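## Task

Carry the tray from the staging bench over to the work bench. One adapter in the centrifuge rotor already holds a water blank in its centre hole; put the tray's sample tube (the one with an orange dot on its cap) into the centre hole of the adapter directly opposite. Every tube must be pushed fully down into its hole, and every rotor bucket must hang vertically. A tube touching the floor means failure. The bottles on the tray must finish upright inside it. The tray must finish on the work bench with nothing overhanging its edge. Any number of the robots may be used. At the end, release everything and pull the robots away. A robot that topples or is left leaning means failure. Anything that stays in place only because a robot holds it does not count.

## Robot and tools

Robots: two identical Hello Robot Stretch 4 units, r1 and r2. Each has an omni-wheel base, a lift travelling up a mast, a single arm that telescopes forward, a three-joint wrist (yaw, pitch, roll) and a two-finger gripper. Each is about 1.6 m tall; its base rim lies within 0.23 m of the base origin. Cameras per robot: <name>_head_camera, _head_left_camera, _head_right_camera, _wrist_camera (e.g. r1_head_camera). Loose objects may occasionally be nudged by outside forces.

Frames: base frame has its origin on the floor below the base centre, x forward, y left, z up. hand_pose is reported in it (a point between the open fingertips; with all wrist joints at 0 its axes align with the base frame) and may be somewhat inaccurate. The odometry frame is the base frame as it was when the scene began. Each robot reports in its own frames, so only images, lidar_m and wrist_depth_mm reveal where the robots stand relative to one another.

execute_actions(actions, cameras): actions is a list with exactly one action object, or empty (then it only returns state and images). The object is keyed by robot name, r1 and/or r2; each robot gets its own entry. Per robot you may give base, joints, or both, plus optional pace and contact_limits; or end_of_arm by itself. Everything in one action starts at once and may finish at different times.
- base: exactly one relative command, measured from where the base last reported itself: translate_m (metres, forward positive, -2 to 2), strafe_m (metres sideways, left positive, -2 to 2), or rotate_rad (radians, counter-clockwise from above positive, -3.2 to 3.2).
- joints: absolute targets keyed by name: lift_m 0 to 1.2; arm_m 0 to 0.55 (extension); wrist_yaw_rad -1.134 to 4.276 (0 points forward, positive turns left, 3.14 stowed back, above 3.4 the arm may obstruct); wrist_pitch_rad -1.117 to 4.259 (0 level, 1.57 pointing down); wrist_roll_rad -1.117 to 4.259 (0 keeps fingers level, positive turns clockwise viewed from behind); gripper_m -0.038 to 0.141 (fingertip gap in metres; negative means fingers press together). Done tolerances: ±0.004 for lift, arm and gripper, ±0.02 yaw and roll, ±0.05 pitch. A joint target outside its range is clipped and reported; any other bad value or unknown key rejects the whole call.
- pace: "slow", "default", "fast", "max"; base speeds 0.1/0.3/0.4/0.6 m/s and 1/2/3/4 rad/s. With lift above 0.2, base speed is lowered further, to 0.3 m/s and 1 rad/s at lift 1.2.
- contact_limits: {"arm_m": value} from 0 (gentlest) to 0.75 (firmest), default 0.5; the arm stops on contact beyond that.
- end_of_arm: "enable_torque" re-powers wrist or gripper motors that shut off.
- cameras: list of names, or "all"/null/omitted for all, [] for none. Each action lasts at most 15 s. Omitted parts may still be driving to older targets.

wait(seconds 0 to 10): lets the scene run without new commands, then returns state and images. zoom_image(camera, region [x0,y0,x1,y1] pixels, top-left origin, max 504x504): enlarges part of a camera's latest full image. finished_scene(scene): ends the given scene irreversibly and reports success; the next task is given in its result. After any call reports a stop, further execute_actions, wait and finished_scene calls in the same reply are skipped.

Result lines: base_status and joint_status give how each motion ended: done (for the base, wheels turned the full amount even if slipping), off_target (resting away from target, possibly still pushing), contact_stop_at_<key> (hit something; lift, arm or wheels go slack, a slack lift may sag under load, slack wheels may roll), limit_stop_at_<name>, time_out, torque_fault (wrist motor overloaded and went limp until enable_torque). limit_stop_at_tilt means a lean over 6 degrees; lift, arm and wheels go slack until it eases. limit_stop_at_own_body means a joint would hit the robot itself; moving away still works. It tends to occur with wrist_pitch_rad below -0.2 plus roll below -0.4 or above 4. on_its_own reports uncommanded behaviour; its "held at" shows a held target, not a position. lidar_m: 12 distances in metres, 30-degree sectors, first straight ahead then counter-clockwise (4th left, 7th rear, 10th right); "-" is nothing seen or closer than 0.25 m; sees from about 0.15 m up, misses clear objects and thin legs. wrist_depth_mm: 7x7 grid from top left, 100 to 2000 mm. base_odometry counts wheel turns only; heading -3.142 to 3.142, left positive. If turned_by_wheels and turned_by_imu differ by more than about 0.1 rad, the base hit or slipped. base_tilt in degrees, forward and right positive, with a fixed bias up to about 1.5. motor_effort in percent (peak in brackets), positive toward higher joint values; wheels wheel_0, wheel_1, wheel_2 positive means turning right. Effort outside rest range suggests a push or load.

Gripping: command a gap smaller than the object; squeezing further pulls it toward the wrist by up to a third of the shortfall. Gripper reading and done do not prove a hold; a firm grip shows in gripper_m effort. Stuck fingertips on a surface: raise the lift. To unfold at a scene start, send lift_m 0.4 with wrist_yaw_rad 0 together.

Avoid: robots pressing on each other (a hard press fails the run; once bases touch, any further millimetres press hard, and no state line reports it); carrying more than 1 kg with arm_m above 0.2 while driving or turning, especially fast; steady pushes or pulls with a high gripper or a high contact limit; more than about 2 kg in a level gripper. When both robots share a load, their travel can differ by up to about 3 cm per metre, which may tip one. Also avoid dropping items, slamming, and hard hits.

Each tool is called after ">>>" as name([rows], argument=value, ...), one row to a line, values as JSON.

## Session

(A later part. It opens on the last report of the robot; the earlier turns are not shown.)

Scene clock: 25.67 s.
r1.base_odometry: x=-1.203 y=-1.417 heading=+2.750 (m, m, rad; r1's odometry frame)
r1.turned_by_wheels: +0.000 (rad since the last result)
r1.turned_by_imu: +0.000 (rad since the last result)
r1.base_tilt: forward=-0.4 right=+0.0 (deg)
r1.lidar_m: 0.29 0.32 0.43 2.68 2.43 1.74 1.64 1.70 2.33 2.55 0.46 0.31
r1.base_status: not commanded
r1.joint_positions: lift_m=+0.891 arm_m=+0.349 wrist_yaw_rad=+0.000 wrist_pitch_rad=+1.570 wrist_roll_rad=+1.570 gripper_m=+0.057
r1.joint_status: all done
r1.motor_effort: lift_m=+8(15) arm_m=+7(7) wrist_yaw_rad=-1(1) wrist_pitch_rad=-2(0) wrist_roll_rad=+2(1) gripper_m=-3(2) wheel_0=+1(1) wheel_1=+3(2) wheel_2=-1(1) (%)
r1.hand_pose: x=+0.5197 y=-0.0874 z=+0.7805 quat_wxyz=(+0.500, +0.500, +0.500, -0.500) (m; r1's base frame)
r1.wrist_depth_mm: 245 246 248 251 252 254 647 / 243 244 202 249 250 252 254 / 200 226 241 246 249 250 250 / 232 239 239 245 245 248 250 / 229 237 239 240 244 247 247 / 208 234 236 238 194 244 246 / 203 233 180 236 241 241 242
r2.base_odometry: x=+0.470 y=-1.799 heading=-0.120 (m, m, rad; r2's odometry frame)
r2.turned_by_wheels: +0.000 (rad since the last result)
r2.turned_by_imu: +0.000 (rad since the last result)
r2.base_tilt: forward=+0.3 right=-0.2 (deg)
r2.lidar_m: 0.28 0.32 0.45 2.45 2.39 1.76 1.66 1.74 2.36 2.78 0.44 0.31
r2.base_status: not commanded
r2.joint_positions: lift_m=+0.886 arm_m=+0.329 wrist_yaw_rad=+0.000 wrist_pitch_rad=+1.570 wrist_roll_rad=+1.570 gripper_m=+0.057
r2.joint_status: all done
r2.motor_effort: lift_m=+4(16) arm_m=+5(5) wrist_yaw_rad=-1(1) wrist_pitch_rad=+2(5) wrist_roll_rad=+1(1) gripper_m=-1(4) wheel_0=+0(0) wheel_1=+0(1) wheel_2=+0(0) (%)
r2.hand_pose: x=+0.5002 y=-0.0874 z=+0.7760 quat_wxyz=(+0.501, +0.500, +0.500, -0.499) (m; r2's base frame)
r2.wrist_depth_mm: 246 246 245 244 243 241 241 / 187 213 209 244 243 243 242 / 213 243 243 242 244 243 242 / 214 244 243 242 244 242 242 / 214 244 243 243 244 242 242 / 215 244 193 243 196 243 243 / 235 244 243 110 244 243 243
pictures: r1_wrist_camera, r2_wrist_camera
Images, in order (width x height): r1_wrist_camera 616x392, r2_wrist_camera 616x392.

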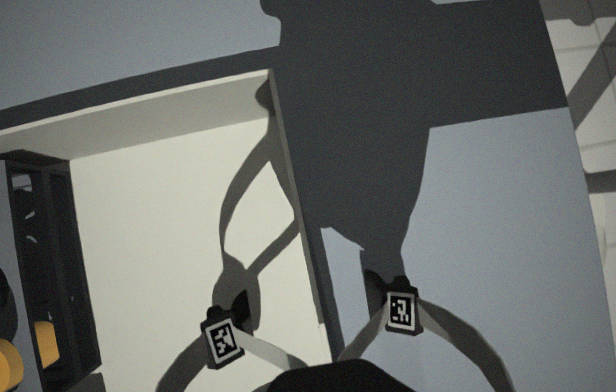

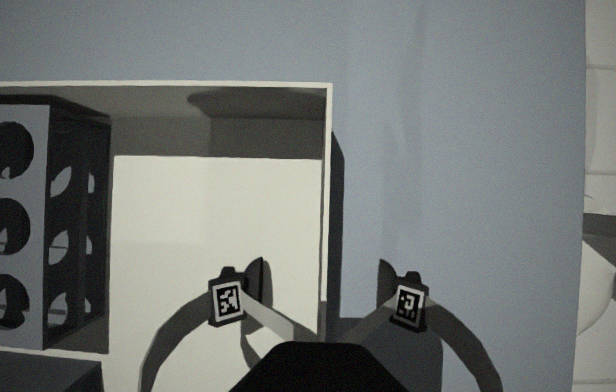

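Tips touching; raise a bit then grip.

>>> execute_actions([
  {"r1":{"joints":{"lift_m":0.912}},"r2":{"joints":{"lift_m":0.908}}},
], cameras=[])

>>> execute_actions([
  {"r1":{"joints":{"gripper_m":-0.038}},"r2":{"joints":{"gripper_m":-0.038}}},
], cameras=[])

>>> execute_actions([
  {"r1":{"joints":{"lift_m":1.012},"pace":"slow"},"r2":{"joints":{"lift_m":1.008},"pace":"slow"}},
], cameras=["r1_head_right_camera","r1_wrist_camera","r2_wrist_camera"])

Scene clock: 27.20 s.
r1.base_odometry: x=-1.203 y=-1.417 heading=+2.750 (m, m, rad; r1's odometry frame)
r1.turned_by_wheels: +0.000 (rad since the last result)
r1.turned_by_imu: +0.000 (rad since the last result)
r1.base_tilt: forward=-0.4 right=+0.1 (deg)
r1.lidar_m: 0.30 0.31 0.42 2.67 2.40 1.73 1.63 1.71 2.36 2.53 0.45 0.32
r1.base_status: not commanded
r1.joint_positions: lift_m=+0.912 arm_m=+0.349 wrist_yaw_rad=+0.000 wrist_pitch_rad=+1.570 wrist_roll_rad=+1.570 gripper_m=+0.057
r1.joint_status: all done
r1.motor_effort: lift_m=+21(20) arm_m=+8(7) wrist_yaw_rad=+0(0) wrist_pitch_rad=-1(1) wrist_roll_rad=+2(2) gripper_m=-2(2) wheel_0=+1(1) wheel_1=+2(2) wheel_2=-1(1) (%)
r1.hand_pose: x=+0.5199 y=-0.0874 z=+0.8015 quat_wxyz=(+0.501, +0.500, +0.500, -0.499) (m; r1's base frame)
r1.wrist_depth_mm: 260 264 266 267 270 274 1060 / 259 262 263 266 268 270 1078 / 221 232 258 264 266 268 272 / 247 254 256 262 264 267 268 / 225 254 255 259 263 265 266 / 220 251 253 256 195 263 264 / 208 249 188 217 257 258 262
r2.base_odometry: x=+0.470 y=-1.799 heading=-0.120 (m, m, rad; r2's odometry frame)
r2.turned_by_wheels: +0.000 (rad since the last result)
r2.turned_by_imu: +0.000 (rad since the last result)
r2.base_tilt: forward=+0.4 right=-0.2 (deg)
r2.lidar_m: 0.30 0.33 0.45 2.43 2.41 1.72 1.66 1.74 2.37 2.77 0.45 0.31
r2.base_status: not commanded
r2.joint_positions: lift_m=+0.908 arm_m=+0.329 wrist_yaw_rad=+0.000 wrist_pitch_rad=+1.570 wrist_roll_rad=+1.570 gripper_m=+0.057
r2.joint_status: all done
r2.motor_effort: lift_m=+24(25) arm_m=+5(5) wrist_yaw_rad=-1(1) wrist_pitch_rad=+2(4) wrist_roll_rad=+2(1) gripper_m=-5(3) wheel_0=+0(0) wheel_1=+1(0) wheel_2=+0(0) (%)
r2.hand_pose: x=+0.5003 y=-0.0874 z=+0.7974 quat_wxyz=(+0.501, +0.500, +0.500, -0.499) (m; r2's base frame)
r2.wrist_depth_mm: 260 259 258 259 259 258 258 / 260 259 259 259 258 259 258 / 228 257 258 257 260 259 259 / 228 258 258 257 260 259 259 / 229 258 258 258 260 260 260 / 224 258 198 258 196 260 820 / 242 259 259 110 260 260 1042
pictures: none
No camera images: the call's "cameras" was empty. Leave "cameras" out to get every camera's image.

Scene clock: 28.83 s.
r1.base_odometry: x=-1.203 y=-1.417 heading=+2.750 (m, m, rad; r1's odometry frame)
r1.turned_by_wheels: +0.000 (rad since the last result)
r1.turned_by_imu: +0.000 (rad since the last result)
r1.base_tilt: forward=-0.5 right=+0.0 (deg)
r1.lidar_m: 0.28 0.30 0.41 2.68 2.42 1.75 1.65 1.71 2.36 2.55 0.44 0.33
r1.base_status: not commanded
r1.joint_positions: lift_m=+0.912 arm_m=+0.349 wrist_yaw_rad=+0.001 wrist_pitch_rad=+1.570 wrist_roll_rad=+1.570 gripper_m=-0.038
r1.joint_status: all done
r1.motor_effort: lift_m=+21(21) arm_m=+8(8) wrist_yaw_rad=-3(2) wrist_pitch_rad=-1(7) wrist_roll_rad=+0(1) gripper_m=-18(18) wheel_0=+1(1) wheel_1=+3(3) wheel_2=-1(1) (%)
r1.hand_pose: x=+0.5199 y=-0.0874 z=+0.8015 quat_wxyz=(+0.501, +0.500, +0.500, -0.499) (m; r1's base frame)
r1.wrist_depth_mm: 258 260 263 265 270 271 1060 / 256 259 260 264 267 270 1060 / 214 229 253 263 264 266 271 / 242 249 252 259 262 265 268 / 240 247 251 258 260 263 266 / 215 245 247 201 182 262 262 / 213 243 170 178 256 258 263
r2.base_odometry: x=+0.470 y=-1.799 heading=-0.120 (m, m, rad; r2's odometry frame)
r2.turned_by_wheels: +0.000 (rad since the last result)
r2.turned_by_imu: +0.000 (rad since the last result)
r2.base_tilt: forward=+0.3 right=-0.2 (deg)
r2.lidar_m: 0.30 0.32 0.46 2.46 2.36 1.75 1.66 1.73 2.36 2.78 0.44 0.32
r2.base_status: not commanded
r2.joint_positions: lift_m=+0.908 arm_m=+0.329 wrist_yaw_rad=+0.000 wrist_pitch_rad=+1.569 wrist_roll_rad=+1.570 gripper_m=-0.037
r2.joint_status: all done
r2.motor_effort: lift_m=+24(24) arm_m=+5(5) wrist_yaw_rad=-1(1) wrist_pitch_rad=+2(4) wrist_roll_rad=+2(2) gripper_m=-23(23) wheel_0=+0(0) wheel_1=+1(1) wheel_2=+0(0) (%)
r2.hand_pose: x=+0.5005 y=-0.0874 z=+0.7974 quat_wxyz=(+0.501, +0.500, +0.500, -0.499) (m; r2's base frame)
r2.wrist_depth_mm: 258 257 257 257 256 257 257 / 218 257 258 258 257 257 258 / 220 251 251 250 258 258 257 / 208 251 251 251 258 258 258 / 221 252 252 252 258 258 258 / 223 253 180 199 183 258 820 / 235 254 254 110 259 203 1025
pictures: none
No camera images: the call's "cameras" was empty. Leave "cameras" out to get every camera's image.

Scene clock: 30.53 s.
r1.base_odometry: x=-1.203 y=-1.417 heading=+2.750 (m, m, rad; r1's odometry frame)
r1.turned_by_wheels: +0.000 (rad since the last result)
r1.turned_by_imu: +0.000 (rad since the last result)
r1.base_tilt: forward=-0.3 right=+0.2 (deg)
r1.lidar_m: 0.28 0.30 0.41 2.67 2.44 1.72 1.64 1.71 2.36 2.52 0.45 0.31
r1.base_status: not commanded
r1.joint_positions: lift_m=+1.011 arm_m=+0.349 wrist_yaw_rad=+0.001 wrist_pitch_rad=+1.570 wrist_roll_rad=+1.570 gripper_m=-0.038
r1.joint_status: all done
r1.motor_effort: lift_m=+24(25) arm_m=+7(8) wrist_yaw_rad=-2(3) wrist_pitch_rad=-1(0) wrist_roll_rad=+0(1) gripper_m=-18(19) wheel_0=+1(1) wheel_1=+2(3) wheel_2=-1(1) (%)
r1.hand_pose: x=+0.5199 y=-0.0874 z=+0.9012 quat_wxyz=(+0.501, +0.500, +0.500, -0.499) (m; r1's base frame)
r1.wrist_depth_mm: 355 359 362 370 370 1160 1160 / 355 359 357 364 366 1138 1205 / 214 228 253 364 364 370 1182 / 242 250 252 357 362 368 946 / 238 247 249 355 359 366 904 / 215 246 246 200 181 362 1118 / 212 243 170 178 353 355 1118
r2.base_odometry: x=+0.470 y=-1.799 heading=-0.120 (m, m, rad; r2's odometry frame)
r2.turned_by_wheels: +0.000 (rad since the last result)
r2.turned_by_imu: +0.000 (rad since the last result)
r2.base_tilt: forward=+0.2 right=-0.2 (deg)
r2.lidar_m: 0.29 0.31 0.47 2.46 2.40 1.76 1.65 1.74 2.37 2.79 0.44 0.30
r2.base_status: not commanded
r2.joint_positions: lift_m=+1.007 arm_m=+0.329 wrist_yaw_rad=+0.000 wrist_pitch_rad=+1.569 wrist_roll_rad=+1.570 gripper_m=-0.037
r2.joint_status: all done
r2.motor_effort: lift_m=+28(30) arm_m=+5(5) wrist_yaw_rad=-1(1) wrist_pitch_rad=+3(4) wrist_roll_rad=+1(1) gripper_m=-24(25) wheel_0=+0(0) wheel_1=+1(0) wheel_2=+0(0) (%)
r2.hand_pose: x=+0.5005 y=-0.0874 z=+0.8971 quat_wxyz=(+0.501, +0.500, +0.500, -0.499) (m; r2's base frame)
r2.wrist_depth_mm: 359 359 357 359 357 357 1138 / 359 359 359 357 357 357 1138 / 220 250 250 250 357 357 1118 / 208 251 252 251 359 357 1138 / 222 252 252 252 359 362 917 / 223 253 180 199 183 359 1160 / 234 253 253 110 362 254 1138
pictures: r1_head_right_camera, r1_wrist_camera, r2_wrist_camera
Images, in order (width x height): r1_head_right_camera 420x672, r1_wrist_camera 616x392, r2_wrist_camera 616x392.

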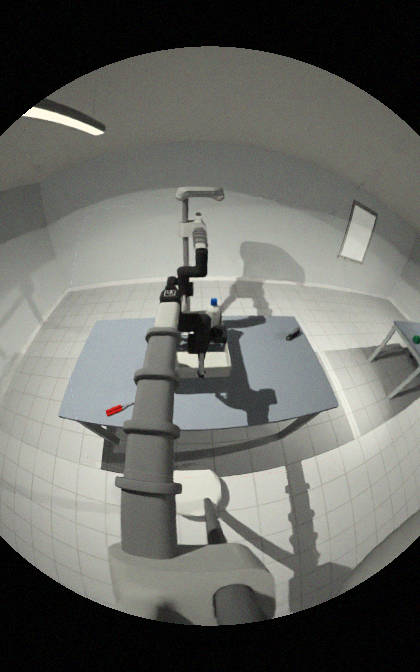

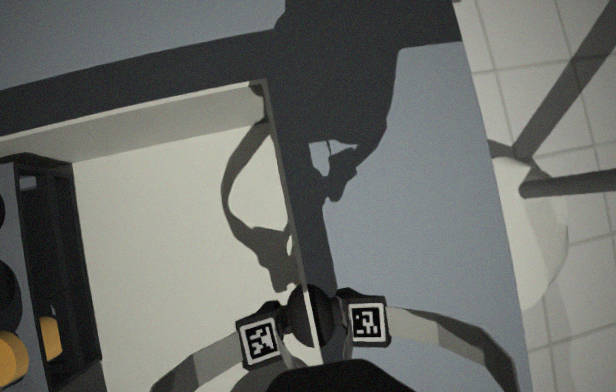

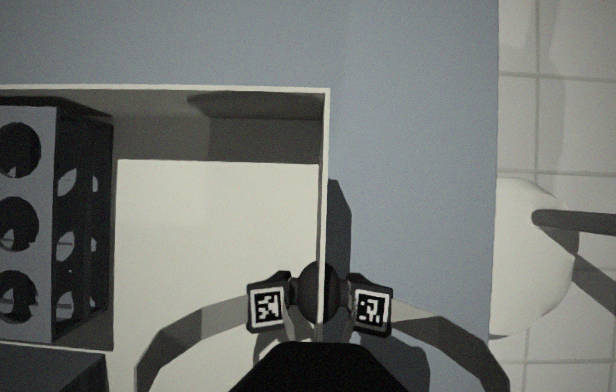

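Lifted, light. Carry in steps.

>>> execute_actions([
  {"r1":{"base":{"strafe_m":-0.5}},"r2":{"base":{"strafe_m":0.5}}},
], cameras=["r1_head_right_camera","r1_wrist_camera","r2_wrist_camera"])

Scene clock: 33.80 s.
r1.base_odometry: x=-1.012 y=-0.955 heading=+2.750 (m, m, rad; r1's odometry frame)
r1.turned_by_wheels: +0.000 (rad since the last result)
r1.turned_by_imu: +0.003 (rad since the last result)
r1.base_tilt: forward=-0.5 right=+0.0 (deg)
r1.lidar_m: 0.30 0.30 0.44 1.21 2.42 1.68 1.63 1.72 2.35 2.02 0.48 0.33
r1.base_status: done
r1.joint_positions: lift_m=+1.012 arm_m=+0.349 wrist_yaw_rad=+0.002 wrist_pitch_rad=+1.566 wrist_roll_rad=+1.570 gripper_m=-0.038
r1.joint_status: not commanded
r1.motor_effort: lift_m=+24(24) arm_m=+6(7) wrist_yaw_rad=-6(6) wrist_pitch_rad=+11(11) wrist_roll_rad=+1(1) gripper_m=-19(21) wheel_0=+1(11) wheel_1=+0(10) wheel_2=+0(1) (%)
r1.hand_pose: x=+0.5214 y=-0.0874 z=+0.9013 quat_wxyz=(+0.502, +0.500, +0.500, -0.498) (m; r1's base frame)
r1.wrist_depth_mm: 1098 1098 741 366 373 1160 1160 / 355 359 362 368 368 1138 1160 / 210 233 254 362 366 931 1160 / 241 249 252 359 362 366 946 / 241 248 250 355 362 364 931 / 216 245 247 201 182 364 1138 / 213 243 171 187 355 357 1138
r2.base_odometry: x=+0.530 y=-1.302 heading=-0.120 (m, m, rad; r2's odometry frame)
r2.turned_by_wheels: +0.000 (rad since the last result)
r2.turned_by_imu: +0.002 (rad since the last result)
r2.base_tilt: forward=+0.3 right=-0.2 (deg)
r2.lidar_m: 0.29 0.31 1.98 1.94 2.39 1.76 1.64 1.74 2.38 1.24 0.44 0.31
r2.base_status: done
r2.joint_positions: lift_m=+1.007 arm_m=+0.329 wrist_yaw_rad=+0.001 wrist_pitch_rad=+1.565 wrist_roll_rad=+1.570 gripper_m=-0.037
r2.joint_status: not commanded
r2.motor_effort: lift_m=+27(28) arm_m=+4(5) wrist_yaw_rad=-4(4) wrist_pitch_rad=+16(14) wrist_roll_rad=+0(1) gripper_m=-23(23) wheel_0=+1(8) wheel_1=-2(7) wheel_2=+1(1) (%)
r2.hand_pose: x=+0.5021 y=-0.0874 z=+0.8971 quat_wxyz=(+0.502, +0.501, +0.499, -0.498) (m; r2's base frame)
r2.wrist_depth_mm: 362 359 357 357 355 357 1138 / 198 223 359 359 357 357 1138 / 221 250 250 251 357 357 1138 / 222 252 251 251 359 359 1138 / 223 253 252 251 362 359 917 / 223 253 179 201 183 359 1138 / 236 254 253 110 359 359 1138
pictures: r1_head_right_camera, r1_wrist_camera, r2_wrist_camera
Images, in order (width x height): r1_head_right_camera 420x672, r1_wrist_camera 616x392, r2_wrist_camera 616x392.

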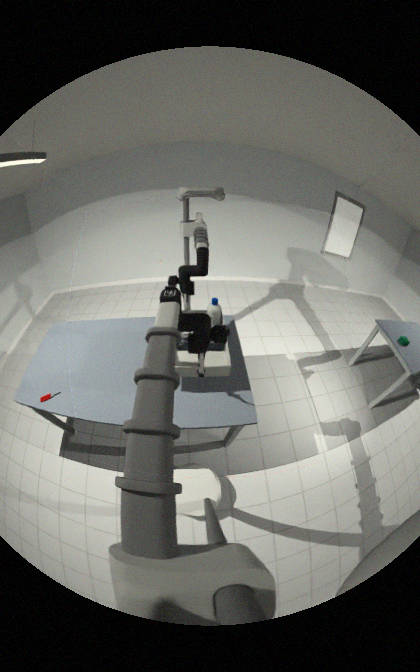

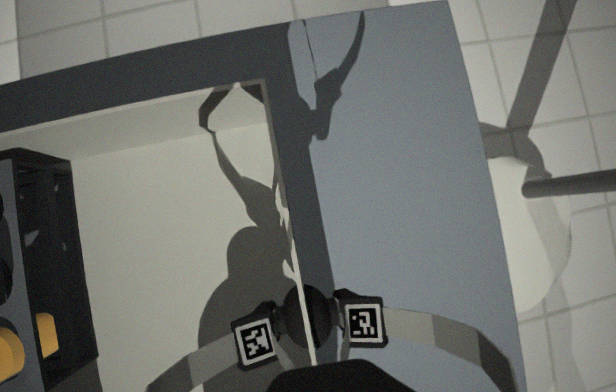

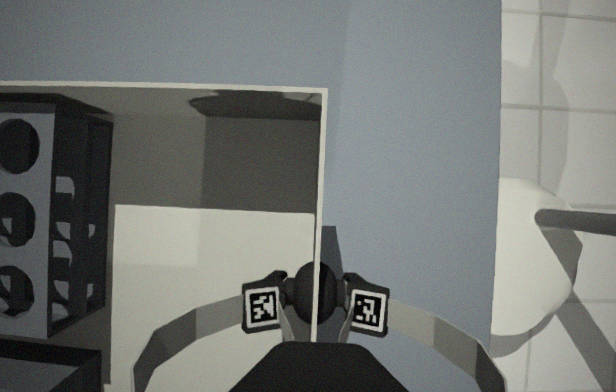

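Separating slightly (~8mm?). Compensate with arm.

>>> execute_actions([
  {"r1":{"base":{"strafe_m":-0.7}},"r2":{"base":{"strafe_m":0.7},"joints":{"arm_m":0.342}}},
], cameras=[])

Scene clock: 37.83 s.
r1.base_odometry: x=-0.745 y=-0.308 heading=+2.750 (m, m, rad; r1's odometry frame)
r1.turned_by_wheels: +0.000 (rad since the last result)
r1.turned_by_imu: +0.004 (rad since the last result)
r1.base_tilt: forward=-0.3 right=-0.1 (deg)
r1.lidar_m: 0.49 0.51 0.48 1.23 2.38 1.72 1.65 1.72 2.34 1.34 1.35 0.54
r1.base_status: done
r1.joint_positions: lift_m=+1.012 arm_m=+0.349 wrist_yaw_rad=+0.002 wrist_pitch_rad=+1.566 wrist_roll_rad=+1.570 gripper_m=-0.038
r1.joint_status: not commanded
r1.motor_effort: lift_m=+24(24) arm_m=+6(6) wrist_yaw_rad=-5(6) wrist_pitch_rad=+10(11) wrist_roll_rad=+2(2) gripper_m=-18(19) wheel_0=+0(10) wheel_1=+0(7) wheel_2=+0(1) (%)
r1.hand_pose: x=+0.5213 y=-0.0874 z=+0.9013 quat_wxyz=(+0.502, +0.500, +0.500, -0.498) (m; r1's base frame)
r1.wrist_depth_mm: 1118 1098 1118 1138 1160 1138 1182 / 1098 1118 1118 1118 1118 1160 1160 / 211 236 253 1138 1138 1160 1138 / 241 249 251 1138 1118 917 931 / 240 248 249 1118 1118 931 931 / 214 245 247 200 182 931 1118 / 213 242 170 187 1078 1098 1118
r2.base_odometry: x=+0.614 y=-0.607 heading=-0.120 (m, m, rad; r2's odometry frame)
r2.turned_by_wheels: +0.000 (rad since the last result)
r2.turned_by_imu: +0.002 (rad since the last result)
r2.base_tilt: forward=+0.4 right=-0.1 (deg)
r2.lidar_m: 0.50 3.20 1.25 1.32 2.36 1.75 1.64 1.71 2.39 1.24 0.57 0.52
r2.base_status: done
r2.joint_positions: lift_m=+1.007 arm_m=+0.341 wrist_yaw_rad=+0.001 wrist_pitch_rad=+1.564 wrist_roll_rad=+1.570 gripper_m=-0.037
r2.joint_status: all done
r2.motor_effort: lift_m=+27(27) arm_m=+4(4) wrist_yaw_rad=-3(4) wrist_pitch_rad=+16(16) wrist_roll_rad=+0(0) gripper_m=-21(24) wheel_0=-1(9) wheel_1=+0(9) wheel_2=+1(2) (%)
r2.hand_pose: x=+0.5141 y=-0.0874 z=+0.8971 quat_wxyz=(+0.502, +0.501, +0.499, -0.498) (m; r2's base frame)
r2.wrist_depth_mm: 1138 1138 1138 1138 1138 1118 1138 / 204 229 222 1138 1138 1138 1118 / 220 251 251 251 1138 1138 1138 / 222 252 252 252 1160 917 931 / 223 253 252 252 1160 917 917 / 223 253 179 202 182 917 917 / 237 254 254 110 1138 1160 1138
pictures: none
No camera images: the call's "cameras" was empty. Leave "cameras" out to get every camera's image.

>>> execute_actions([
  {"r1":{"base":{"strafe_m":-0.9},"joints":{"arm_m":0.36}},"r2":{"base":{"strafe_m":0.9},"joints":{"arm_m":0.35}}},
], cameras=["r1_head_right_camera","r2_head_left_camera","r2_wrist_camera"])

Scene clock: 42.43 s.
r1.base_odometry: x=-0.402 y=+0.524 heading=+2.750 (m, m, rad; r1's odometry frame)
r1.turned_by_wheels: +0.000 (rad since the last result)
r1.turned_by_imu: +0.004 (rad since the last result)
r1.base_tilt: forward=-0.3 right=-0.2 (deg)
r1.lidar_m: 0.49 3.20 1.28 1.33 2.34 1.71 1.63 1.71 2.35 1.38 0.53 0.55
r1.base_status: done
r1.joint_positions: lift_m=+1.012 arm_m=+0.359 wrist_yaw_rad=+0.001 wrist_pitch_rad=+1.567 wrist_roll_rad=+1.570 gripper_m=-0.038
r1.joint_status: all done
r1.motor_effort: lift_m=+23(23) arm_m=+6(6) wrist_yaw_rad=-3(5) wrist_pitch_rad=+6(10) wrist_roll_rad=+0(1) gripper_m=-18(20) wheel_0=+1(10) wheel_1=-1(9) wheel_2=-1(1) (%)
r1.hand_pose: x=+0.5308 y=-0.0874 z=+0.9013 quat_wxyz=(+0.501, +0.500, +0.500, -0.499) (m; r1's base frame)
r1.wrist_depth_mm: 1118 1118 1138 1138 1138 1182 1160 / 946 1098 1118 1138 1118 1138 1160 / 211 243 255 1118 1138 1138 1138 / 244 251 253 1118 1138 917 931 / 239 248 251 1098 1118 917 917 / 215 247 247 199 182 917 1138 / 213 244 170 195 1098 1098 1118
r2.base_odometry: x=+0.721 y=+0.287 heading=-0.120 (m, m, rad; r2's odometry frame)
r2.turned_by_wheels: +0.000 (rad since the last result)
r2.turned_by_imu: +0.002 (rad since the last result)
r2.base_tilt: forward=+0.2 right=-0.2 (deg)
r2.lidar_m: 0.48 0.46 0.48 1.32 2.36 1.74 1.64 1.74 2.38 1.40 1.41 0.57
r2.base_status: done
r2.joint_positions: lift_m=+1.007 arm_m=+0.349 wrist_yaw_rad=+0.000 wrist_pitch_rad=+1.566 wrist_roll_rad=+1.570 gripper_m=-0.037
r2.joint_status: all done
r2.motor_effort: lift_m=+27(27) arm_m=+4(8) wrist_yaw_rad=-1(4) wrist_pitch_rad=+13(17) wrist_roll_rad=-1(1) gripper_m=-24(22) wheel_0=+0(8) wheel_1=-1(8) wheel_2=+0(2) (%)
r2.hand_pose: x=+0.5216 y=-0.0874 z=+0.8971 quat_wxyz=(+0.501, +0.501, +0.499, -0.499) (m; r2's base frame)
r2.wrist_depth_mm: 1160 1138 1138 1138 1138 1138 1118 / 213 239 225 1138 1138 1138 1138 / 221 251 250 251 1138 1138 1118 / 221 252 252 252 1138 917 931 / 223 252 253 252 1138 917 917 / 224 254 180 200 183 917 931 / 232 254 255 110 1138 640 1138
pictures: r1_head_right_camera, r2_head_left_camera, r2_wrist_camera
Images, in order (width x height): r1_head_right_camera 420x672, r2_head_left_camera 420x672, r2_wrist_camera 616x392.

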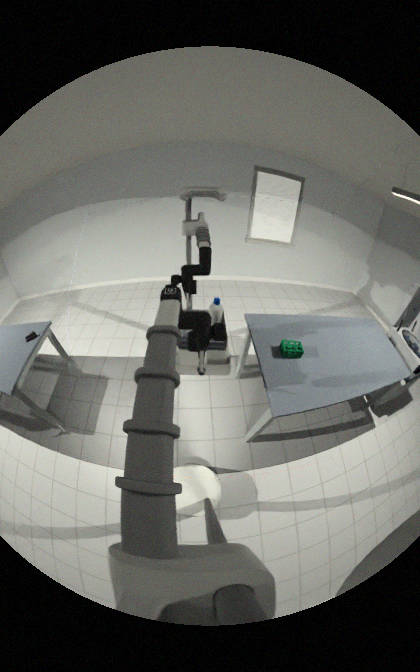

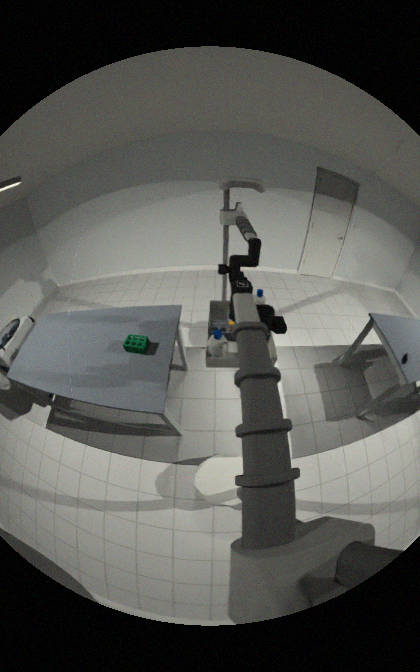

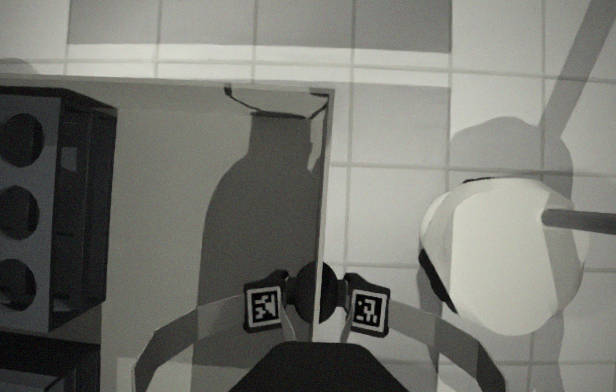

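>>> execute_actions([
  {"r1":{"base":{"strafe_m":-1.02},"joints":{"arm_m":0.368,"lift_m":1.072}},"r2":{"base":{"strafe_m":1.0},"joints":{"arm_m":0.358,"lift_m":1.068}}},
], cameras=["r1_head_right_camera","r2_head_left_camera","r2_wrist_camera"])

Scene clock: 47.50 s.
r1.base_odometry: x=-0.013 y=+1.467 heading=+2.750 (m, m, rad; r1's odometry frame)
r1.turned_by_wheels: +0.000 (rad since the last result)
r1.turned_by_imu: +0.005 (rad since the last result)
r1.base_tilt: forward=-0.2 right=+0.0 (deg)
r1.lidar_m: 0.33 0.34 0.48 2.30 2.35 1.69 1.63 1.72 2.34 1.36 0.48 0.35
r1.base_status: done
r1.joint_positions: lift_m=+1.072 arm_m=+0.367 wrist_yaw_rad=+0.002 wrist_pitch_rad=+1.567 wrist_roll_rad=+1.570 gripper_m=-0.038
r1.joint_status: all done
r1.motor_effort: lift_m=+24(26) arm_m=+6(9) wrist_yaw_rad=-6(6) wrist_pitch_rad=+7(12) wrist_roll_rad=+1(1) gripper_m=-19(18) wheel_0=+2(7) wheel_1=+0(6) wheel_2=+0(1) (%)
r1.hand_pose: x=+0.5390 y=-0.0874 z=+0.9613 quat_wxyz=(+0.502, +0.500, +0.500, -0.498) (m; r1's base frame)
r1.wrist_depth_mm: 418 421 424 430 430 1229 1229 / 413 418 421 424 433 1205 1205 / 212 231 255 424 427 1205 1229 / 244 252 254 421 427 976 991 / 243 251 252 415 421 976 1008 / 217 247 248 201 182 976 1205 / 214 244 171 195 413 415 1160
r2.base_odometry: x=+0.841 y=+1.279 heading=-0.120 (m, m, rad; r2's odometry frame)
r2.turned_by_wheels: +0.000 (rad since the last result)
r2.turned_by_imu: +0.002 (rad since the last result)
r2.base_tilt: forward=+0.3 right=-0.3 (deg)
r2.lidar_m: 0.30 0.34 0.47 2.84 2.36 1.70 1.64 1.69 2.37 2.37 0.47 0.33
r2.base_status: done
r2.joint_positions: lift_m=+1.067 arm_m=+0.357 wrist_yaw_rad=+0.001 wrist_pitch_rad=+1.565 wrist_roll_rad=+1.570 gripper_m=-0.037
r2.joint_status: all done
r2.motor_effort: lift_m=+27(27) arm_m=+4(7) wrist_yaw_rad=-4(5) wrist_pitch_rad=+14(14) wrist_roll_rad=+0(1) gripper_m=-26(23) wheel_0=-1(9) wheel_1=-2(10) wheel_2=+0(3) (%)
r2.hand_pose: x=+0.5298 y=-0.0874 z=+0.9571 quat_wxyz=(+0.502, +0.501, +0.499, -0.498) (m; r2's base frame)
r2.wrist_depth_mm: 421 421 421 418 418 418 1182 / 206 421 421 418 418 418 1182 / 220 250 250 251 418 1205 1182 / 221 252 251 253 418 976 1205 / 223 253 253 253 421 991 976 / 224 255 180 201 182 991 1182 / 238 256 256 110 421 421 1205
pictures: r1_head_right_camera, r2_head_left_camera, r2_wrist_camera
Images, in order (width x height): r1_head_right_camera 420x672, r2_head_left_camera 420x672, r2_wrist_camera 616x392.

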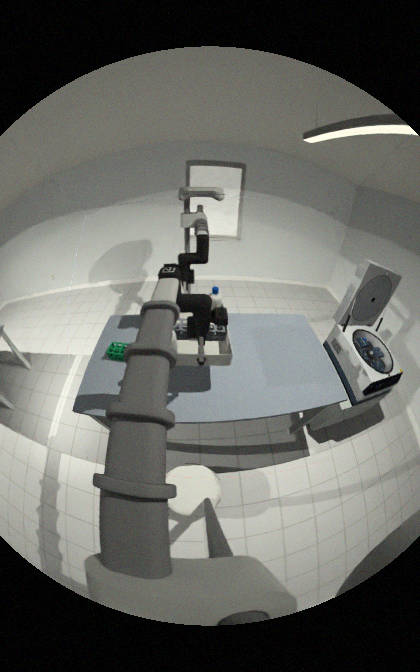

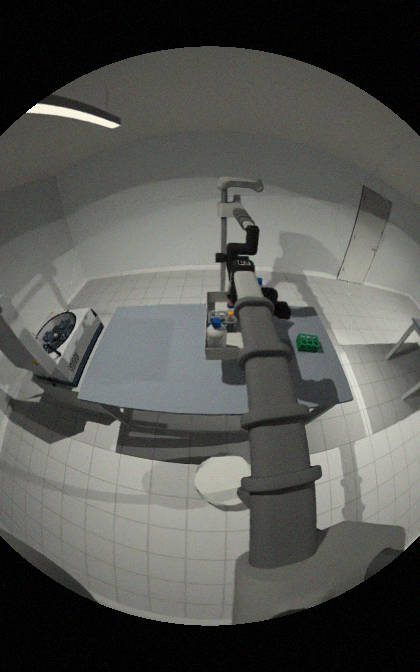

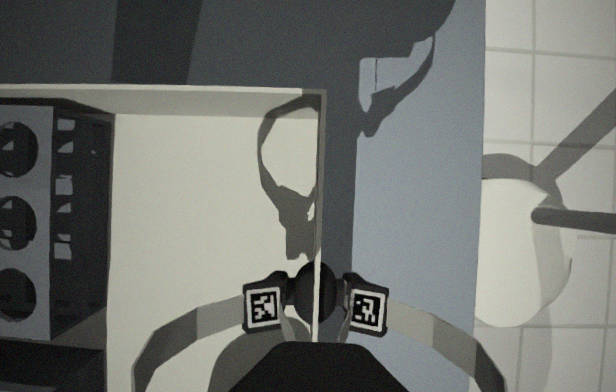

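>>> execute_actions([
  {"r1":{"joints":{"lift_m":0.913,"arm_m":0.375},"pace":"slow"},"r2":{"joints":{"lift_m":0.909},"pace":"slow"}},
], cameras=[])

>>> execute_actions([
  {"r1":{"joints":{"gripper_m":0.057}},"r2":{"joints":{"gripper_m":0.057}}},
], cameras=[])

>>> execute_actions([
  {"r1":{"joints":{"lift_m":1.07}},"r2":{"joints":{"lift_m":1.07}}},
], cameras=[])

>>> execute_actions([
  {"r1":{"base":{"strafe_m":0.02},"joints":{"arm_m":0.52}},"r2":{"base":{"translate_m":-0.4},"joints":{"arm_m":0},"pace":"fast"}},
], cameras=["r1_wrist_camera","r2_head_camera"])

Scene clock: 50.37 s.
r1.base_odometry: x=-0.013 y=+1.467 heading=+2.750 (m, m, rad; r1's odometry frame)
r1.turned_by_wheels: +0.000 (rad since the last result)
r1.turned_by_imu: +0.000 (rad since the last result)
r1.base_tilt: forward=-0.4 right=+0.0 (deg)
r1.lidar_m: 0.33 0.34 0.48 2.28 2.35 1.70 1.63 1.70 2.36 1.38 0.50 0.35
r1.base_status: not commanded
r1.joint_positions: lift_m=+0.913 arm_m=+0.374 wrist_yaw_rad=+0.001 wrist_pitch_rad=+1.570 wrist_roll_rad=+1.570 gripper_m=-0.038
r1.joint_status: all done
r1.motor_effort: lift_m=+18(22) arm_m=+7(9) wrist_yaw_rad=-4(6) wrist_pitch_rad=-1(7) wrist_roll_rad=+1(2) gripper_m=-19(19) wheel_0=+2(2) wheel_1=-1(0) wheel_2=+0(0) (%)
r1.hand_pose: x=+0.5449 y=-0.0874 z=+0.8027 quat_wxyz=(+0.501, +0.500, +0.500, -0.499) (m; r1's base frame)
r1.wrist_depth_mm: 260 262 263 266 268 273 1060 / 257 260 260 264 267 271 1060 / 210 232 256 263 265 267 1042 / 243 251 253 259 264 266 270 / 241 249 250 257 260 264 267 / 216 247 248 201 181 262 265 / 214 243 169 187 257 259 262
r2.base_odometry: x=+0.841 y=+1.279 heading=-0.120 (m, m, rad; r2's odometry frame)
r2.turned_by_wheels: +0.000 (rad since the last result)
r2.turned_by_imu: +0.000 (rad since the last result)
r2.base_tilt: forward=+0.3 right=-0.1 (deg)
r2.lidar_m: 0.31 0.36 0.49 2.85 2.32 1.71 1.64 1.72 2.35 2.37 0.46 0.32
r2.base_status: not commanded
r2.joint_positions: lift_m=+0.909 arm_m=+0.357 wrist_yaw_rad=+0.000 wrist_pitch_rad=+1.569 wrist_roll_rad=+1.570 gripper_m=-0.037
r2.joint_status: all done
r2.motor_effort: lift_m=+18(27) arm_m=+4(4) wrist_yaw_rad=-2(4) wrist_pitch_rad=+4(13) wrist_roll_rad=-1(1) gripper_m=-24(26) wheel_0=-1(1) wheel_1=-2(2) wheel_2=+0(0) (%)
r2.hand_pose: x=+0.5287 y=-0.0874 z=+0.7989 quat_wxyz=(+0.501, +0.500, +0.500, -0.499) (m; r2's base frame)
r2.wrist_depth_mm: 260 259 259 259 259 258 258 / 259 259 259 259 259 259 258 / 220 250 250 251 259 260 258 / 208 252 251 252 259 259 259 / 209 253 253 253 259 262 260 / 221 254 181 200 183 260 260 / 234 255 256 110 262 260 260
pictures: none
No camera images: the call's "cameras" was empty. Leave "cameras" out to get every camera's image.

Scene clock: 52.00 s.
r1.base_odometry: x=-0.013 y=+1.467 heading=+2.750 (m, m, rad; r1's odometry frame)
r1.turned_by_wheels: +0.000 (rad since the last result)
r1.turned_by_imu: +0.000 (rad since the last result)
r1.base_tilt: forward=-0.3 right=+0.1 (deg)
r1.lidar_m: 0.32 0.35 0.46 2.29 2.34 1.70 1.62 1.69 2.34 1.34 0.51 0.35
r1.base_status: not commanded
r1.joint_positions: lift_m=+0.913 arm_m=+0.374 wrist_yaw_rad=+0.000 wrist_pitch_rad=+1.570 wrist_roll_rad=+1.570 gripper_m=+0.057
r1.joint_status: all done
r1.motor_effort: lift_m=+18(18) arm_m=+7(8) wrist_yaw_rad=-2(4) wrist_pitch_rad=-2(3) wrist_roll_rad=+1(1) gripper_m=-2(18) wheel_0=+2(2) wheel_1=-1(1) wheel_2=+0(1) (%)
r1.hand_pose: x=+0.5447 y=-0.0874 z=+0.8027 quat_wxyz=(+0.501, +0.500, +0.500, -0.499) (m; r1's base frame)
r1.wrist_depth_mm: 262 265 266 270 271 273 1078 / 258 262 264 267 270 272 1078 / 229 236 259 266 267 271 1060 / 248 256 258 263 265 266 271 / 225 253 257 260 265 265 267 / 220 252 253 256 198 263 265 / 216 250 187 182 258 259 264
r2.base_odometry: x=+0.841 y=+1.279 heading=-0.120 (m, m, rad; r2's odometry frame)
r2.turned_by_wheels: +0.000 (rad since the last result)
r2.turned_by_imu: +0.000 (rad since the last result)
r2.base_tilt: forward=+0.2 right=-0.1 (deg)
r2.lidar_m: 0.31 0.36 0.50 2.82 2.33 1.69 1.65 1.70 2.38 2.39 0.48 0.35
r2.base_status: not commanded
r2.joint_positions: lift_m=+0.909 arm_m=+0.357 wrist_yaw_rad=+0.000 wrist_pitch_rad=+1.570 wrist_roll_rad=+1.570 gripper_m=+0.057
r2.joint_status: all done
r2.motor_effort: lift_m=+18(18) arm_m=+4(4) wrist_yaw_rad=-1(1) wrist_pitch_rad=+2(3) wrist_roll_rad=-1(0) gripper_m=-3(20) wheel_0=-1(1) wheel_1=-2(2) wheel_2=+0(0) (%)
r2.hand_pose: x=+0.5285 y=-0.0874 z=+0.7989 quat_wxyz=(+0.500, +0.500, +0.500, -0.500) (m; r2's base frame)
r2.wrist_depth_mm: 262 262 260 262 260 259 259 / 262 262 262 260 260 260 260 / 208 258 259 258 262 260 260 / 230 259 259 259 262 260 260 / 230 260 260 259 262 262 262 / 230 260 198 259 196 262 262 / 241 260 260 110 263 262 263
pictures: none
No camera images: the call's "cameras" was empty. Leave "cameras" out to get every camera's image.

Scene clock: 53.73 s.
r1.base_odometry: x=-0.013 y=+1.467 heading=+2.750 (m, m, rad; r1's odometry frame)
r1.turned_by_wheels: +0.000 (rad since the last result)
r1.turned_by_imu: +0.000 (rad since the last result)
r1.base_tilt: forward=-0.5 right=-0.1 (deg)
r1.lidar_m: 0.33 0.35 0.50 2.28 2.35 1.69 1.63 1.71 2.34 1.36 0.50 0.35
r1.base_status: not commanded
r1.joint_positions: lift_m=+1.070 arm_m=+0.374 wrist_yaw_rad=+0.000 wrist_pitch_rad=+1.570 wrist_roll_rad=+1.570 gripper_m=+0.057
r1.joint_status: all done
r1.motor_effort: lift_m=+21(21) arm_m=+7(7) wrist_yaw_rad=-2(1) wrist_pitch_rad=-2(2) wrist_roll_rad=+1(1) gripper_m=-2(1) wheel_0=+2(2) wheel_1=-1(1) wheel_2=+0(0) (%)
r1.hand_pose: x=+0.5448 y=-0.0874 z=+0.9595 quat_wxyz=(+0.500, +0.500, +0.500, -0.500) (m; r1's base frame)
r1.wrist_depth_mm: 418 418 427 430 433 1205 1229 / 413 418 421 424 430 1205 1229 / 413 413 421 421 424 1205 1229 / 404 379 415 424 421 976 976 / 394 377 407 415 421 976 976 / 397 345 407 410 197 421 1182 / 394 370 187 357 413 415 1160
r2.base_odometry: x=+0.841 y=+1.279 heading=-0.120 (m, m, rad; r2's odometry frame)
r2.turned_by_wheels: +0.000 (rad since the last result)
r2.turned_by_imu: +0.000 (rad since the last result)
r2.base_tilt: forward=+0.3 right=-0.2 (deg)
r2.lidar_m: 0.31 0.31 0.49 2.85 2.34 1.71 1.66 1.73 2.36 2.35 0.44 0.34
r2.base_status: not commanded
r2.joint_positions: lift_m=+1.070 arm_m=+0.357 wrist_yaw_rad=+0.000 wrist_pitch_rad=+1.570 wrist_roll_rad=+1.570 gripper_m=+0.057
r2.joint_status: all done
r2.motor_effort: lift_m=+24(24) arm_m=+4(4) wrist_yaw_rad=-1(1) wrist_pitch_rad=+1(3) wrist_roll_rad=-1(0) gripper_m=-4(2) wheel_0=-1(1) wheel_1=-2(2) wheel_2=+0(0) (%)
r2.hand_pose: x=+0.5285 y=-0.0874 z=+0.9594 quat_wxyz=(+0.500, +0.500, +0.500, -0.500) (m; r2's base frame)
r2.wrist_depth_mm: 424 424 424 421 421 1205 1182 / 421 424 424 424 421 1205 1182 / 421 389 421 424 424 1182 1205 / 418 362 421 421 424 991 1205 / 424 364 421 424 421 991 976 / 424 392 198 421 196 976 1229 / 394 364 424 110 427 809 1205
pictures: none
No camera images: the call's "cameras" was empty. Leave "cameras" out to get every camera's image.

Scene clock: 56.40 s.
r1.base_odometry: x=-0.020 y=+1.448 heading=+2.750 (m, m, rad; r1's odometry frame)
r1.turned_by_wheels: +0.000 (rad since the last result)
r1.turned_by_imu: +0.000 (rad since the last result)
r1.base_tilt: forward=-0.4 right=+0.0 (deg)
r1.lidar_m: 0.33 0.35 0.47 2.28 2.32 1.69 1.63 1.72 2.32 1.35 0.50 0.36
r1.base_status: done
r1.joint_positions: lift_m=+1.070 arm_m=+0.519 wrist_yaw_rad=+0.000 wrist_pitch_rad=+1.570 wrist_roll_rad=+1.570 gripper_m=+0.057
r1.joint_status: all done
r1.motor_effort: lift_m=+21(21) arm_m=+7(9) wrist_yaw_rad=-1(1) wrist_pitch_rad=+0(3) wrist_roll_rad=+1(1) gripper_m=-2(1) wheel_0=+0(10) wheel_1=+0(8) wheel_2=+0(1) (%)
r1.hand_pose: x=+0.6898 y=-0.0874 z=+0.9595 quat_wxyz=(+0.501, +0.500, +0.500, -0.499) (m; r1's base frame)
r1.wrist_depth_mm: 418 418 424 430 433 439 1229 / 418 421 421 427 430 433 1229 / 413 413 379 421 421 427 433 / 270 389 410 418 415 427 430 / 276 402 404 410 418 424 424 / 375 404 404 407 198 415 421 / 397 399 187 351 332 285 421
r2.base_odometry: x=+0.444 y=+1.327 heading=-0.120 (m, m, rad; r2's odometry frame)
r2.turned_by_wheels: +0.000 (rad since the last result)
r2.turned_by_imu: +0.003 (rad since the last result)
r2.base_tilt: forward=+0.3 right=-0.2 (deg)
r2.lidar_m: 0.72 0.76 1.07 2.86 1.79 1.27 1.21 1.30 1.77 2.92 2.47 0.75
r2.base_status: done
r2.joint_positions: lift_m=+1.070 arm_m=+0.001 wrist_yaw_rad=+0.000 wrist_pitch_rad=+1.570 wrist_roll_rad=+1.570 gripper_m=+0.057
r2.joint_status: all done
r2.motor_effort: lift_m=+24(24) arm_m=-5(3) wrist_yaw_rad=+0(2) wrist_pitch_rad=+0(1) wrist_roll_rad=+1(1) gripper_m=-1(4) wheel_0=+1(2) wheel_1=+0(5) wheel_2=+0(9) (%)
r2.hand_pose: x=+0.1720 y=-0.0874 z=+0.9594 quat_wxyz=(+0.500, +0.500, +0.500, -0.500) (m; r2's base frame)
r2.wrist_depth_mm: 1205 1205 1205 1229 1205 1205 1182 / 1205 1205 1205 1205 1205 1205 1205 / 1205 1205 1182 1205 1205 1205 1205 / 1229 1205 1205 1229 976 1205 1205 / 1205 1205 1229 991 976 1205 357 / 1205 1229 199 1229 196 1205 1205 / 1229 1229 1205 110 1229 1205 1229
pictures: r1_wrist_camera, r2_head_camera
Images, in order (width x height): r1_wrist_camera 616x392, r2_head_camera 420x560.

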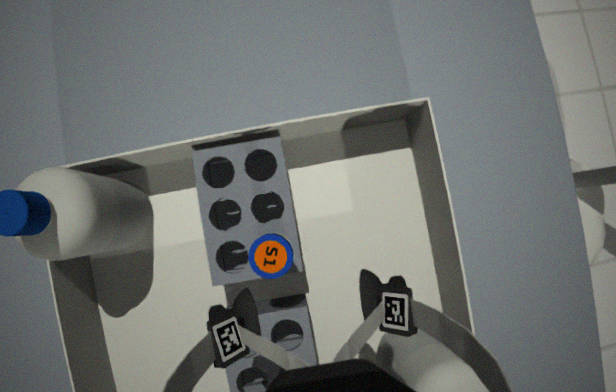

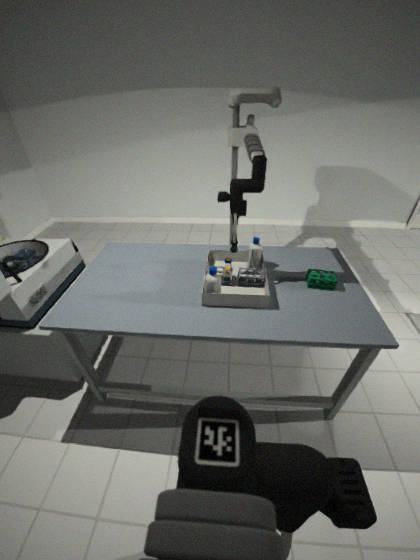

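>>> execute_actions([
  {"r1":{"base":{"strafe_m":-0.015},"joints":{"arm_m":0.54,"lift_m":1.02,"gripper_m":0.07}}},
], cameras=["r1_wrist_camera"])

Scene clock: 58.10 s.
r1.base_odometry: x=-0.015 y=+1.462 heading=+2.750 (m, m, rad; r1's odometry frame)
r1.turned_by_wheels: +0.000 (rad since the last result)
r1.turned_by_imu: +0.000 (rad since the last result)
r1.base_tilt: forward=-0.3 right=+0.2 (deg)
r1.lidar_m: 0.32 0.34 0.49 2.31 2.33 1.70 1.62 1.70 2.33 1.34 0.49 0.36
r1.base_status: done
r1.joint_positions: lift_m=+1.020 arm_m=+0.539 wrist_yaw_rad=+0.000 wrist_pitch_rad=+1.570 wrist_roll_rad=+1.570 gripper_m=+0.070
r1.joint_status: all done
r1.motor_effort: lift_m=+15(19) arm_m=+7(10) wrist_yaw_rad=-1(1) wrist_pitch_rad=-1(1) wrist_roll_rad=+0(1) gripper_m=-2(3) wheel_0=+2(5) wheel_1=+0(8) wheel_2=+0(1) (%)
r1.hand_pose: x=+0.7098 y=-0.0874 z=+0.9100 quat_wxyz=(+0.500, +0.500, +0.500, -0.500) (m; r1's base frame)
r1.wrist_depth_mm: 368 373 377 377 382 387 387 / 364 370 370 377 377 382 384 / 364 366 353 362 370 373 382 / 225 340 357 359 368 373 382 / 220 349 355 304 366 368 375 / 319 355 355 357 195 349 370 / 315 351 182 300 362 301 373
r2.base_odometry: x=+0.444 y=+1.327 heading=-0.120 (m, m, rad; r2's odometry frame)
r2.turned_by_wheels: +0.000 (rad since the last result)
r2.turned_by_imu: +0.000 (rad since the last result)
r2.base_tilt: forward=+0.3 right=-0.1 (deg)
r2.lidar_m: 0.70 0.76 1.09 2.82 1.79 1.28 1.24 1.32 1.81 2.92 2.48 0.74
r2.base_status: not commanded
r2.joint_positions: lift_m=+1.070 arm_m=+0.001 wrist_yaw_rad=+0.000 wrist_pitch_rad=+1.570 wrist_roll_rad=+1.570 gripper_m=+0.057
r2.joint_status: not commanded
r2.motor_effort: lift_m=+24(24) arm_m=-5(5) wrist_yaw_rad=+0(0) wrist_pitch_rad=-1(0) wrist_roll_rad=+0(0) gripper_m=-4(6) wheel_0=+1(1) wheel_1=+0(0) wheel_2=+0(0) (%)
r2.hand_pose: x=+0.1720 y=-0.0874 z=+0.9594 quat_wxyz=(+0.500, +0.500, +0.500, -0.500) (m; r2's base frame)
r2.wrist_depth_mm: 1205 1205 1205 1205 1205 1205 1205 / 1205 1205 1205 1205 1205 1205 1205 / 1205 1229 1205 1205 1205 1229 1205 / 1205 1205 1205 1229 991 1205 1205 / 1229 1205 1205 991 991 1205 357 / 1229 1205 197 1205 196 1205 1205 / 1229 1229 1205 110 1229 1205 1205
pictures: r1_wrist_camera
Images, in order (width x height): r1_wrist_camera 616x392.

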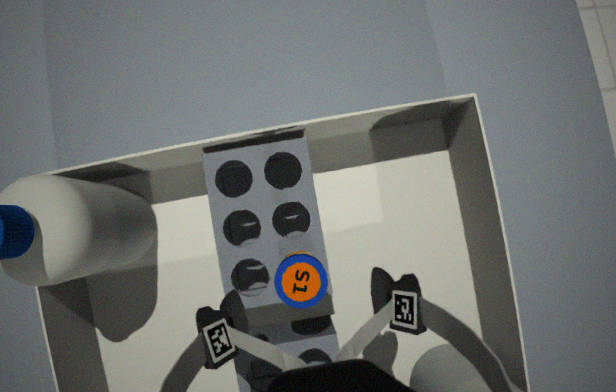

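>>> execute_actions([
  {"r1":{"base":{"strafe_m":-0.005},"joints":{"arm_m":0.545,"lift_m":0.99}}},
], cameras=["r1_wrist_camera"])

>>> execute_actions([
  {"r1":{"joints":{"gripper_m":0.015}}},
], cameras=["r1_wrist_camera","r2_head_camera"])

>>> execute_actions([
  {"r1":{"joints":{"lift_m":1.19}},"r2":{"base":{"strafe_m":0.5},"joints":{"wrist_pitch_rad":0.3,"wrist_roll_rad":0,"wrist_yaw_rad":0.4}}},
], cameras=["r1_wrist_camera","r2_head_camera"])

Scene clock: 59.67 s.
r1.base_odometry: x=-0.013 y=+1.466 heading=+2.750 (m, m, rad; r1's odometry frame)
r1.turned_by_wheels: +0.000 (rad since the last result)
r1.turned_by_imu: +0.000 (rad since the last result)
r1.base_tilt: forward=-0.3 right=-0.1 (deg)
r1.lidar_m: 0.33 0.36 0.48 2.28 2.32 1.71 1.63 1.70 2.34 1.34 0.50 0.35
r1.base_status: done
r1.joint_positions: lift_m=+0.990 arm_m=+0.544 wrist_yaw_rad=+0.000 wrist_pitch_rad=+1.570 wrist_roll_rad=+1.570 gripper_m=+0.070
r1.joint_status: all done
r1.motor_effort: lift_m=+15(16) arm_m=+7(11) wrist_yaw_rad=-1(0) wrist_pitch_rad=-1(1) wrist_roll_rad=+0(1) gripper_m=+0(2) wheel_0=+0(15) wheel_1=+1(4) wheel_2=+0(0) (%)
r1.hand_pose: x=+0.7148 y=-0.0874 z=+0.8800 quat_wxyz=(+0.500, +0.500, +0.500, -0.500) (m; r1's base frame)
r1.wrist_depth_mm: 336 340 343 347 351 353 355 / 336 340 340 345 347 351 355 / 332 336 301 306 342 336 351 / 208 332 330 330 338 334 347 / 196 307 327 274 336 340 345 / 286 327 325 272 196 336 342 / 283 325 182 271 330 310 282
r2.base_odometry: x=+0.444 y=+1.327 heading=-0.120 (m, m, rad; r2's odometry frame)
r2.turned_by_wheels: +0.000 (rad since the last result)
r2.turned_by_imu: +0.000 (rad since the last result)
r2.base_tilt: forward=+0.2 right=-0.2 (deg)
r2.lidar_m: 0.70 0.77 1.06 2.85 1.79 1.27 1.22 1.29 1.79 2.90 2.42 0.77
r2.base_status: not commanded
r2.joint_positions: lift_m=+1.070 arm_m=+0.001 wrist_yaw_rad=+0.000 wrist_pitch_rad=+1.570 wrist_roll_rad=+1.570 gripper_m=+0.057
r2.joint_status: not commanded
r2.motor_effort: lift_m=+24(24) arm_m=-5(5) wrist_yaw_rad=+1(0) wrist_pitch_rad=+0(0) wrist_roll_rad=+0(1) gripper_m=-2(4) wheel_0=+1(1) wheel_1=+0(1) wheel_2=+0(0) (%)
r2.hand_pose: x=+0.1720 y=-0.0874 z=+0.9594 quat_wxyz=(+0.500, +0.500, +0.500, -0.500) (m; r2's base frame)
r2.wrist_depth_mm: 1205 1205 1205 1205 1205 1205 1182 / 1205 1205 1205 1182 1205 1205 1205 / 1205 1205 1205 1205 1205 1182 1229 / 1205 1205 1205 1205 976 1205 1205 / 1229 1205 1205 991 976 1205 359 / 1229 1205 197 1205 196 1229 1205 / 1205 1205 1205 110 1229 1205 1229
pictures: r1_wrist_camera
Images, in order (width x height): r1_wrist_camera 616x392.

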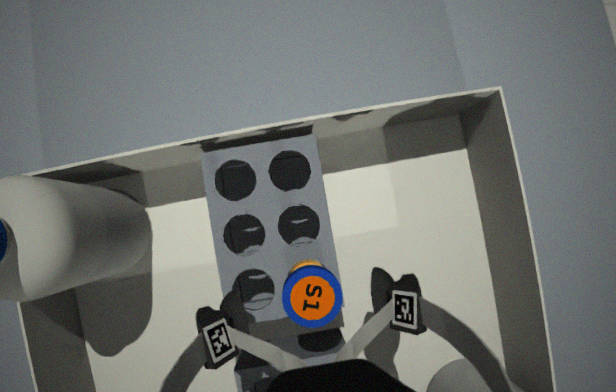

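Scene clock: 61.00 s.
r1.base_odometry: x=-0.013 y=+1.466 heading=+2.750 (m, m, rad; r1's odometry frame)
r1.turned_by_wheels: +0.000 (rad since the last result)
r1.turned_by_imu: +0.000 (rad since the last result)
r1.base_tilt: forward=-0.4 right=-0.1 (deg)
r1.lidar_m: 0.32 0.35 0.46 2.30 2.33 1.70 1.62 1.70 2.33 1.34 0.50 0.37
r1.base_status: not commanded
r1.joint_positions: lift_m=+0.990 arm_m=+0.544 wrist_yaw_rad=+0.000 wrist_pitch_rad=+1.570 wrist_roll_rad=+1.570 gripper_m=+0.015
r1.joint_status: all done
r1.motor_effort: lift_m=+16(15) arm_m=+7(7) wrist_yaw_rad=-2(0) wrist_pitch_rad=-1(2) wrist_roll_rad=+2(1) gripper_m=-12(12) wheel_0=+0(0) wheel_1=+1(1) wheel_2=+0(0) (%)
r1.hand_pose: x=+0.7148 y=-0.0874 z=+0.8800 quat_wxyz=(+0.500, +0.500, +0.500, -0.500) (m; r1's base frame)
r1.wrist_depth_mm: 338 342 343 345 349 353 355 / 338 338 340 347 349 353 355 / 330 334 303 301 340 336 351 / 209 330 329 330 338 330 347 / 196 309 329 274 338 338 345 / 287 325 327 208 190 336 342 / 281 324 177 271 334 301 285
r2.base_odometry: x=+0.444 y=+1.327 heading=-0.120 (m, m, rad; r2's odometry frame)
r2.turned_by_wheels: +0.000 (rad since the last result)
r2.turned_by_imu: +0.000 (rad since the last result)
r2.base_tilt: forward=+0.3 right=-0.2 (deg)
r2.lidar_m: 0.70 0.77 1.06 2.84 1.79 1.28 1.23 1.28 1.79 2.91 2.48 0.76
r2.base_status: not commanded
r2.joint_positions: lift_m=+1.070 arm_m=+0.001 wrist_yaw_rad=+0.000 wrist_pitch_rad=+1.570 wrist_roll_rad=+1.570 gripper_m=+0.057
r2.joint_status: not commanded
r2.motor_effort: lift_m=+24(24) arm_m=-5(5) wrist_yaw_rad=+0(0) wrist_pitch_rad=-1(1) wrist_roll_rad=-1(0) gripper_m=-3(1) wheel_0=+1(1) wheel_1=+0(0) wheel_2=+0(0) (%)
r2.hand_pose: x=+0.1720 y=-0.0874 z=+0.9594 quat_wxyz=(+0.500, +0.500, +0.500, -0.500) (m; r2's base frame)
r2.wrist_depth_mm: 1205 1205 1205 1205 1182 1205 1205 / 1205 1205 1205 1205 1205 1205 1205 / 1205 1205 1205 1229 1205 1205 1182 / 1205 1205 1182 1205 991 1205 1182 / 1205 1205 1229 991 991 1205 359 / 1229 1205 198 1205 196 1205 1205 / 1205 1205 1229 110 1205 1229 1205
pictures: r1_wrist_camera, r2_head_camera
Images, in order (width x height): r1_wrist_camera 616x392, r2_head_camera 420x560.

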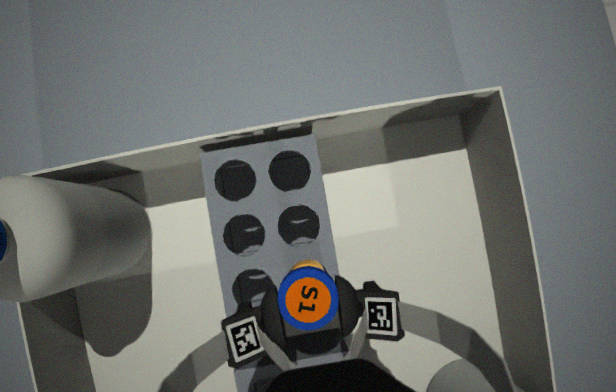

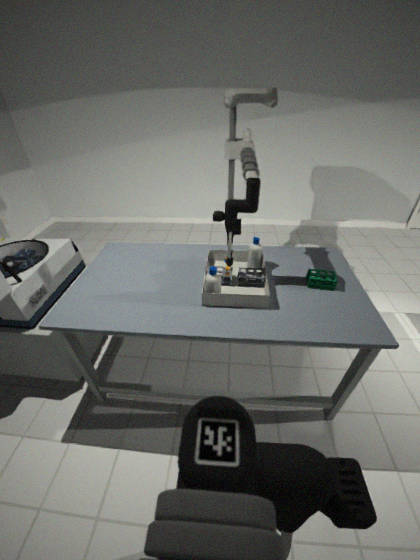

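Scene clock: 64.00 s.
r1.base_odometry: x=-0.013 y=+1.466 heading=+2.750 (m, m, rad; r1's odometry frame)
r1.turned_by_wheels: +0.000 (rad since the last result)
r1.turned_by_imu: +0.000 (rad since the last result)
r1.base_tilt: forward=-0.4 right=-0.1 (deg)
r1.lidar_m: 0.32 0.33 0.48 2.29 2.33 1.71 1.62 1.70 2.35 1.37 0.49 0.35
r1.base_status: not commanded
r1.joint_positions: lift_m=+1.190 arm_m=+0.544 wrist_yaw_rad=+0.000 wrist_pitch_rad=+1.570 wrist_roll_rad=+1.570 gripper_m=+0.015
r1.joint_status: all done
r1.motor_effort: lift_m=+21(23) arm_m=+8(8) wrist_yaw_rad=-1(1) wrist_pitch_rad=-1(2) wrist_roll_rad=+1(1) gripper_m=-11(11) wheel_0=+0(0) wheel_1=+1(1) wheel_2=+0(0) (%)
r1.hand_pose: x=+0.7148 y=-0.0874 z=+1.0795 quat_wxyz=(+0.500, +0.500, +0.500, -0.500) (m; r1's base frame)
r1.wrist_depth_mm: 535 539 544 549 554 559 1366 / 530 535 544 549 554 554 1336 / 530 530 535 544 549 549 1366 / 521 521 530 530 539 549 1118 / 517 488 525 525 530 539 1118 / 521 521 521 208 189 539 931 / 512 517 177 462 394 353 544
r2.base_odometry: x=+0.503 y=+1.824 heading=-0.120 (m, m, rad; r2's odometry frame)
r2.turned_by_wheels: +0.000 (rad since the last result)
r2.turned_by_imu: +0.003 (rad since the last result)
r2.base_tilt: forward=+0.3 right=-0.2 (deg)
r2.lidar_m: 0.73 0.80 1.23 2.34 1.75 1.31 1.19 1.24 1.79 2.91 1.06 0.78
r2.base_status: done
r2.joint_positions: lift_m=+1.070 arm_m=+0.001 wrist_yaw_rad=+0.400 wrist_pitch_rad=+0.303 wrist_roll_rad=+0.000 gripper_m=+0.057
r2.joint_status: all done
r2.motor_effort: lift_m=+24(24) arm_m=-5(5) wrist_yaw_rad=+0(4) wrist_pitch_rad=-6(15) wrist_roll_rad=-1(4) gripper_m=-4(6) wheel_0=+1(7) wheel_1=-1(8) wheel_2=+1(0) (%)
r2.hand_pose: x=+0.4595 y=+0.0267 z=+1.1620 quat_wxyz=(+0.969, -0.030, +0.148, +0.196) (m; r2's base frame)
r2.wrist_depth_mm: 1499 820 - - - - - / 931 798 - - - - - / 1008 842 - - - - - / 1078 891 1499 - - - - / - 976 1025 1397 1138 1138 1464 / - 1138 197 854 196 854 842 / 1708 1182 991 110 715 661 699
pictures: r1_wrist_camera, r2_head_camera
Images, in order (width x height): r1_wrist_camera 616x392, r2_head_camera 420x560.

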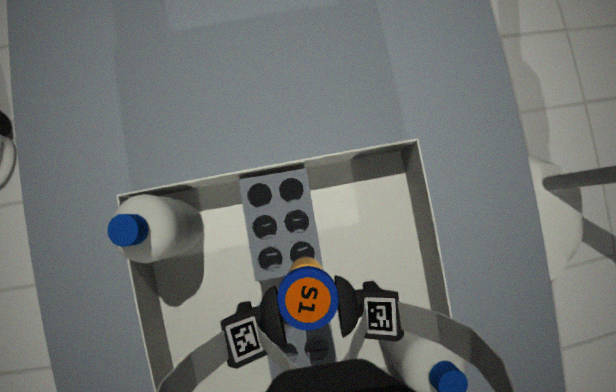

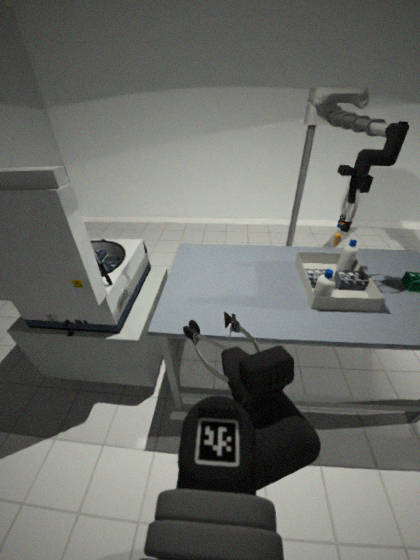

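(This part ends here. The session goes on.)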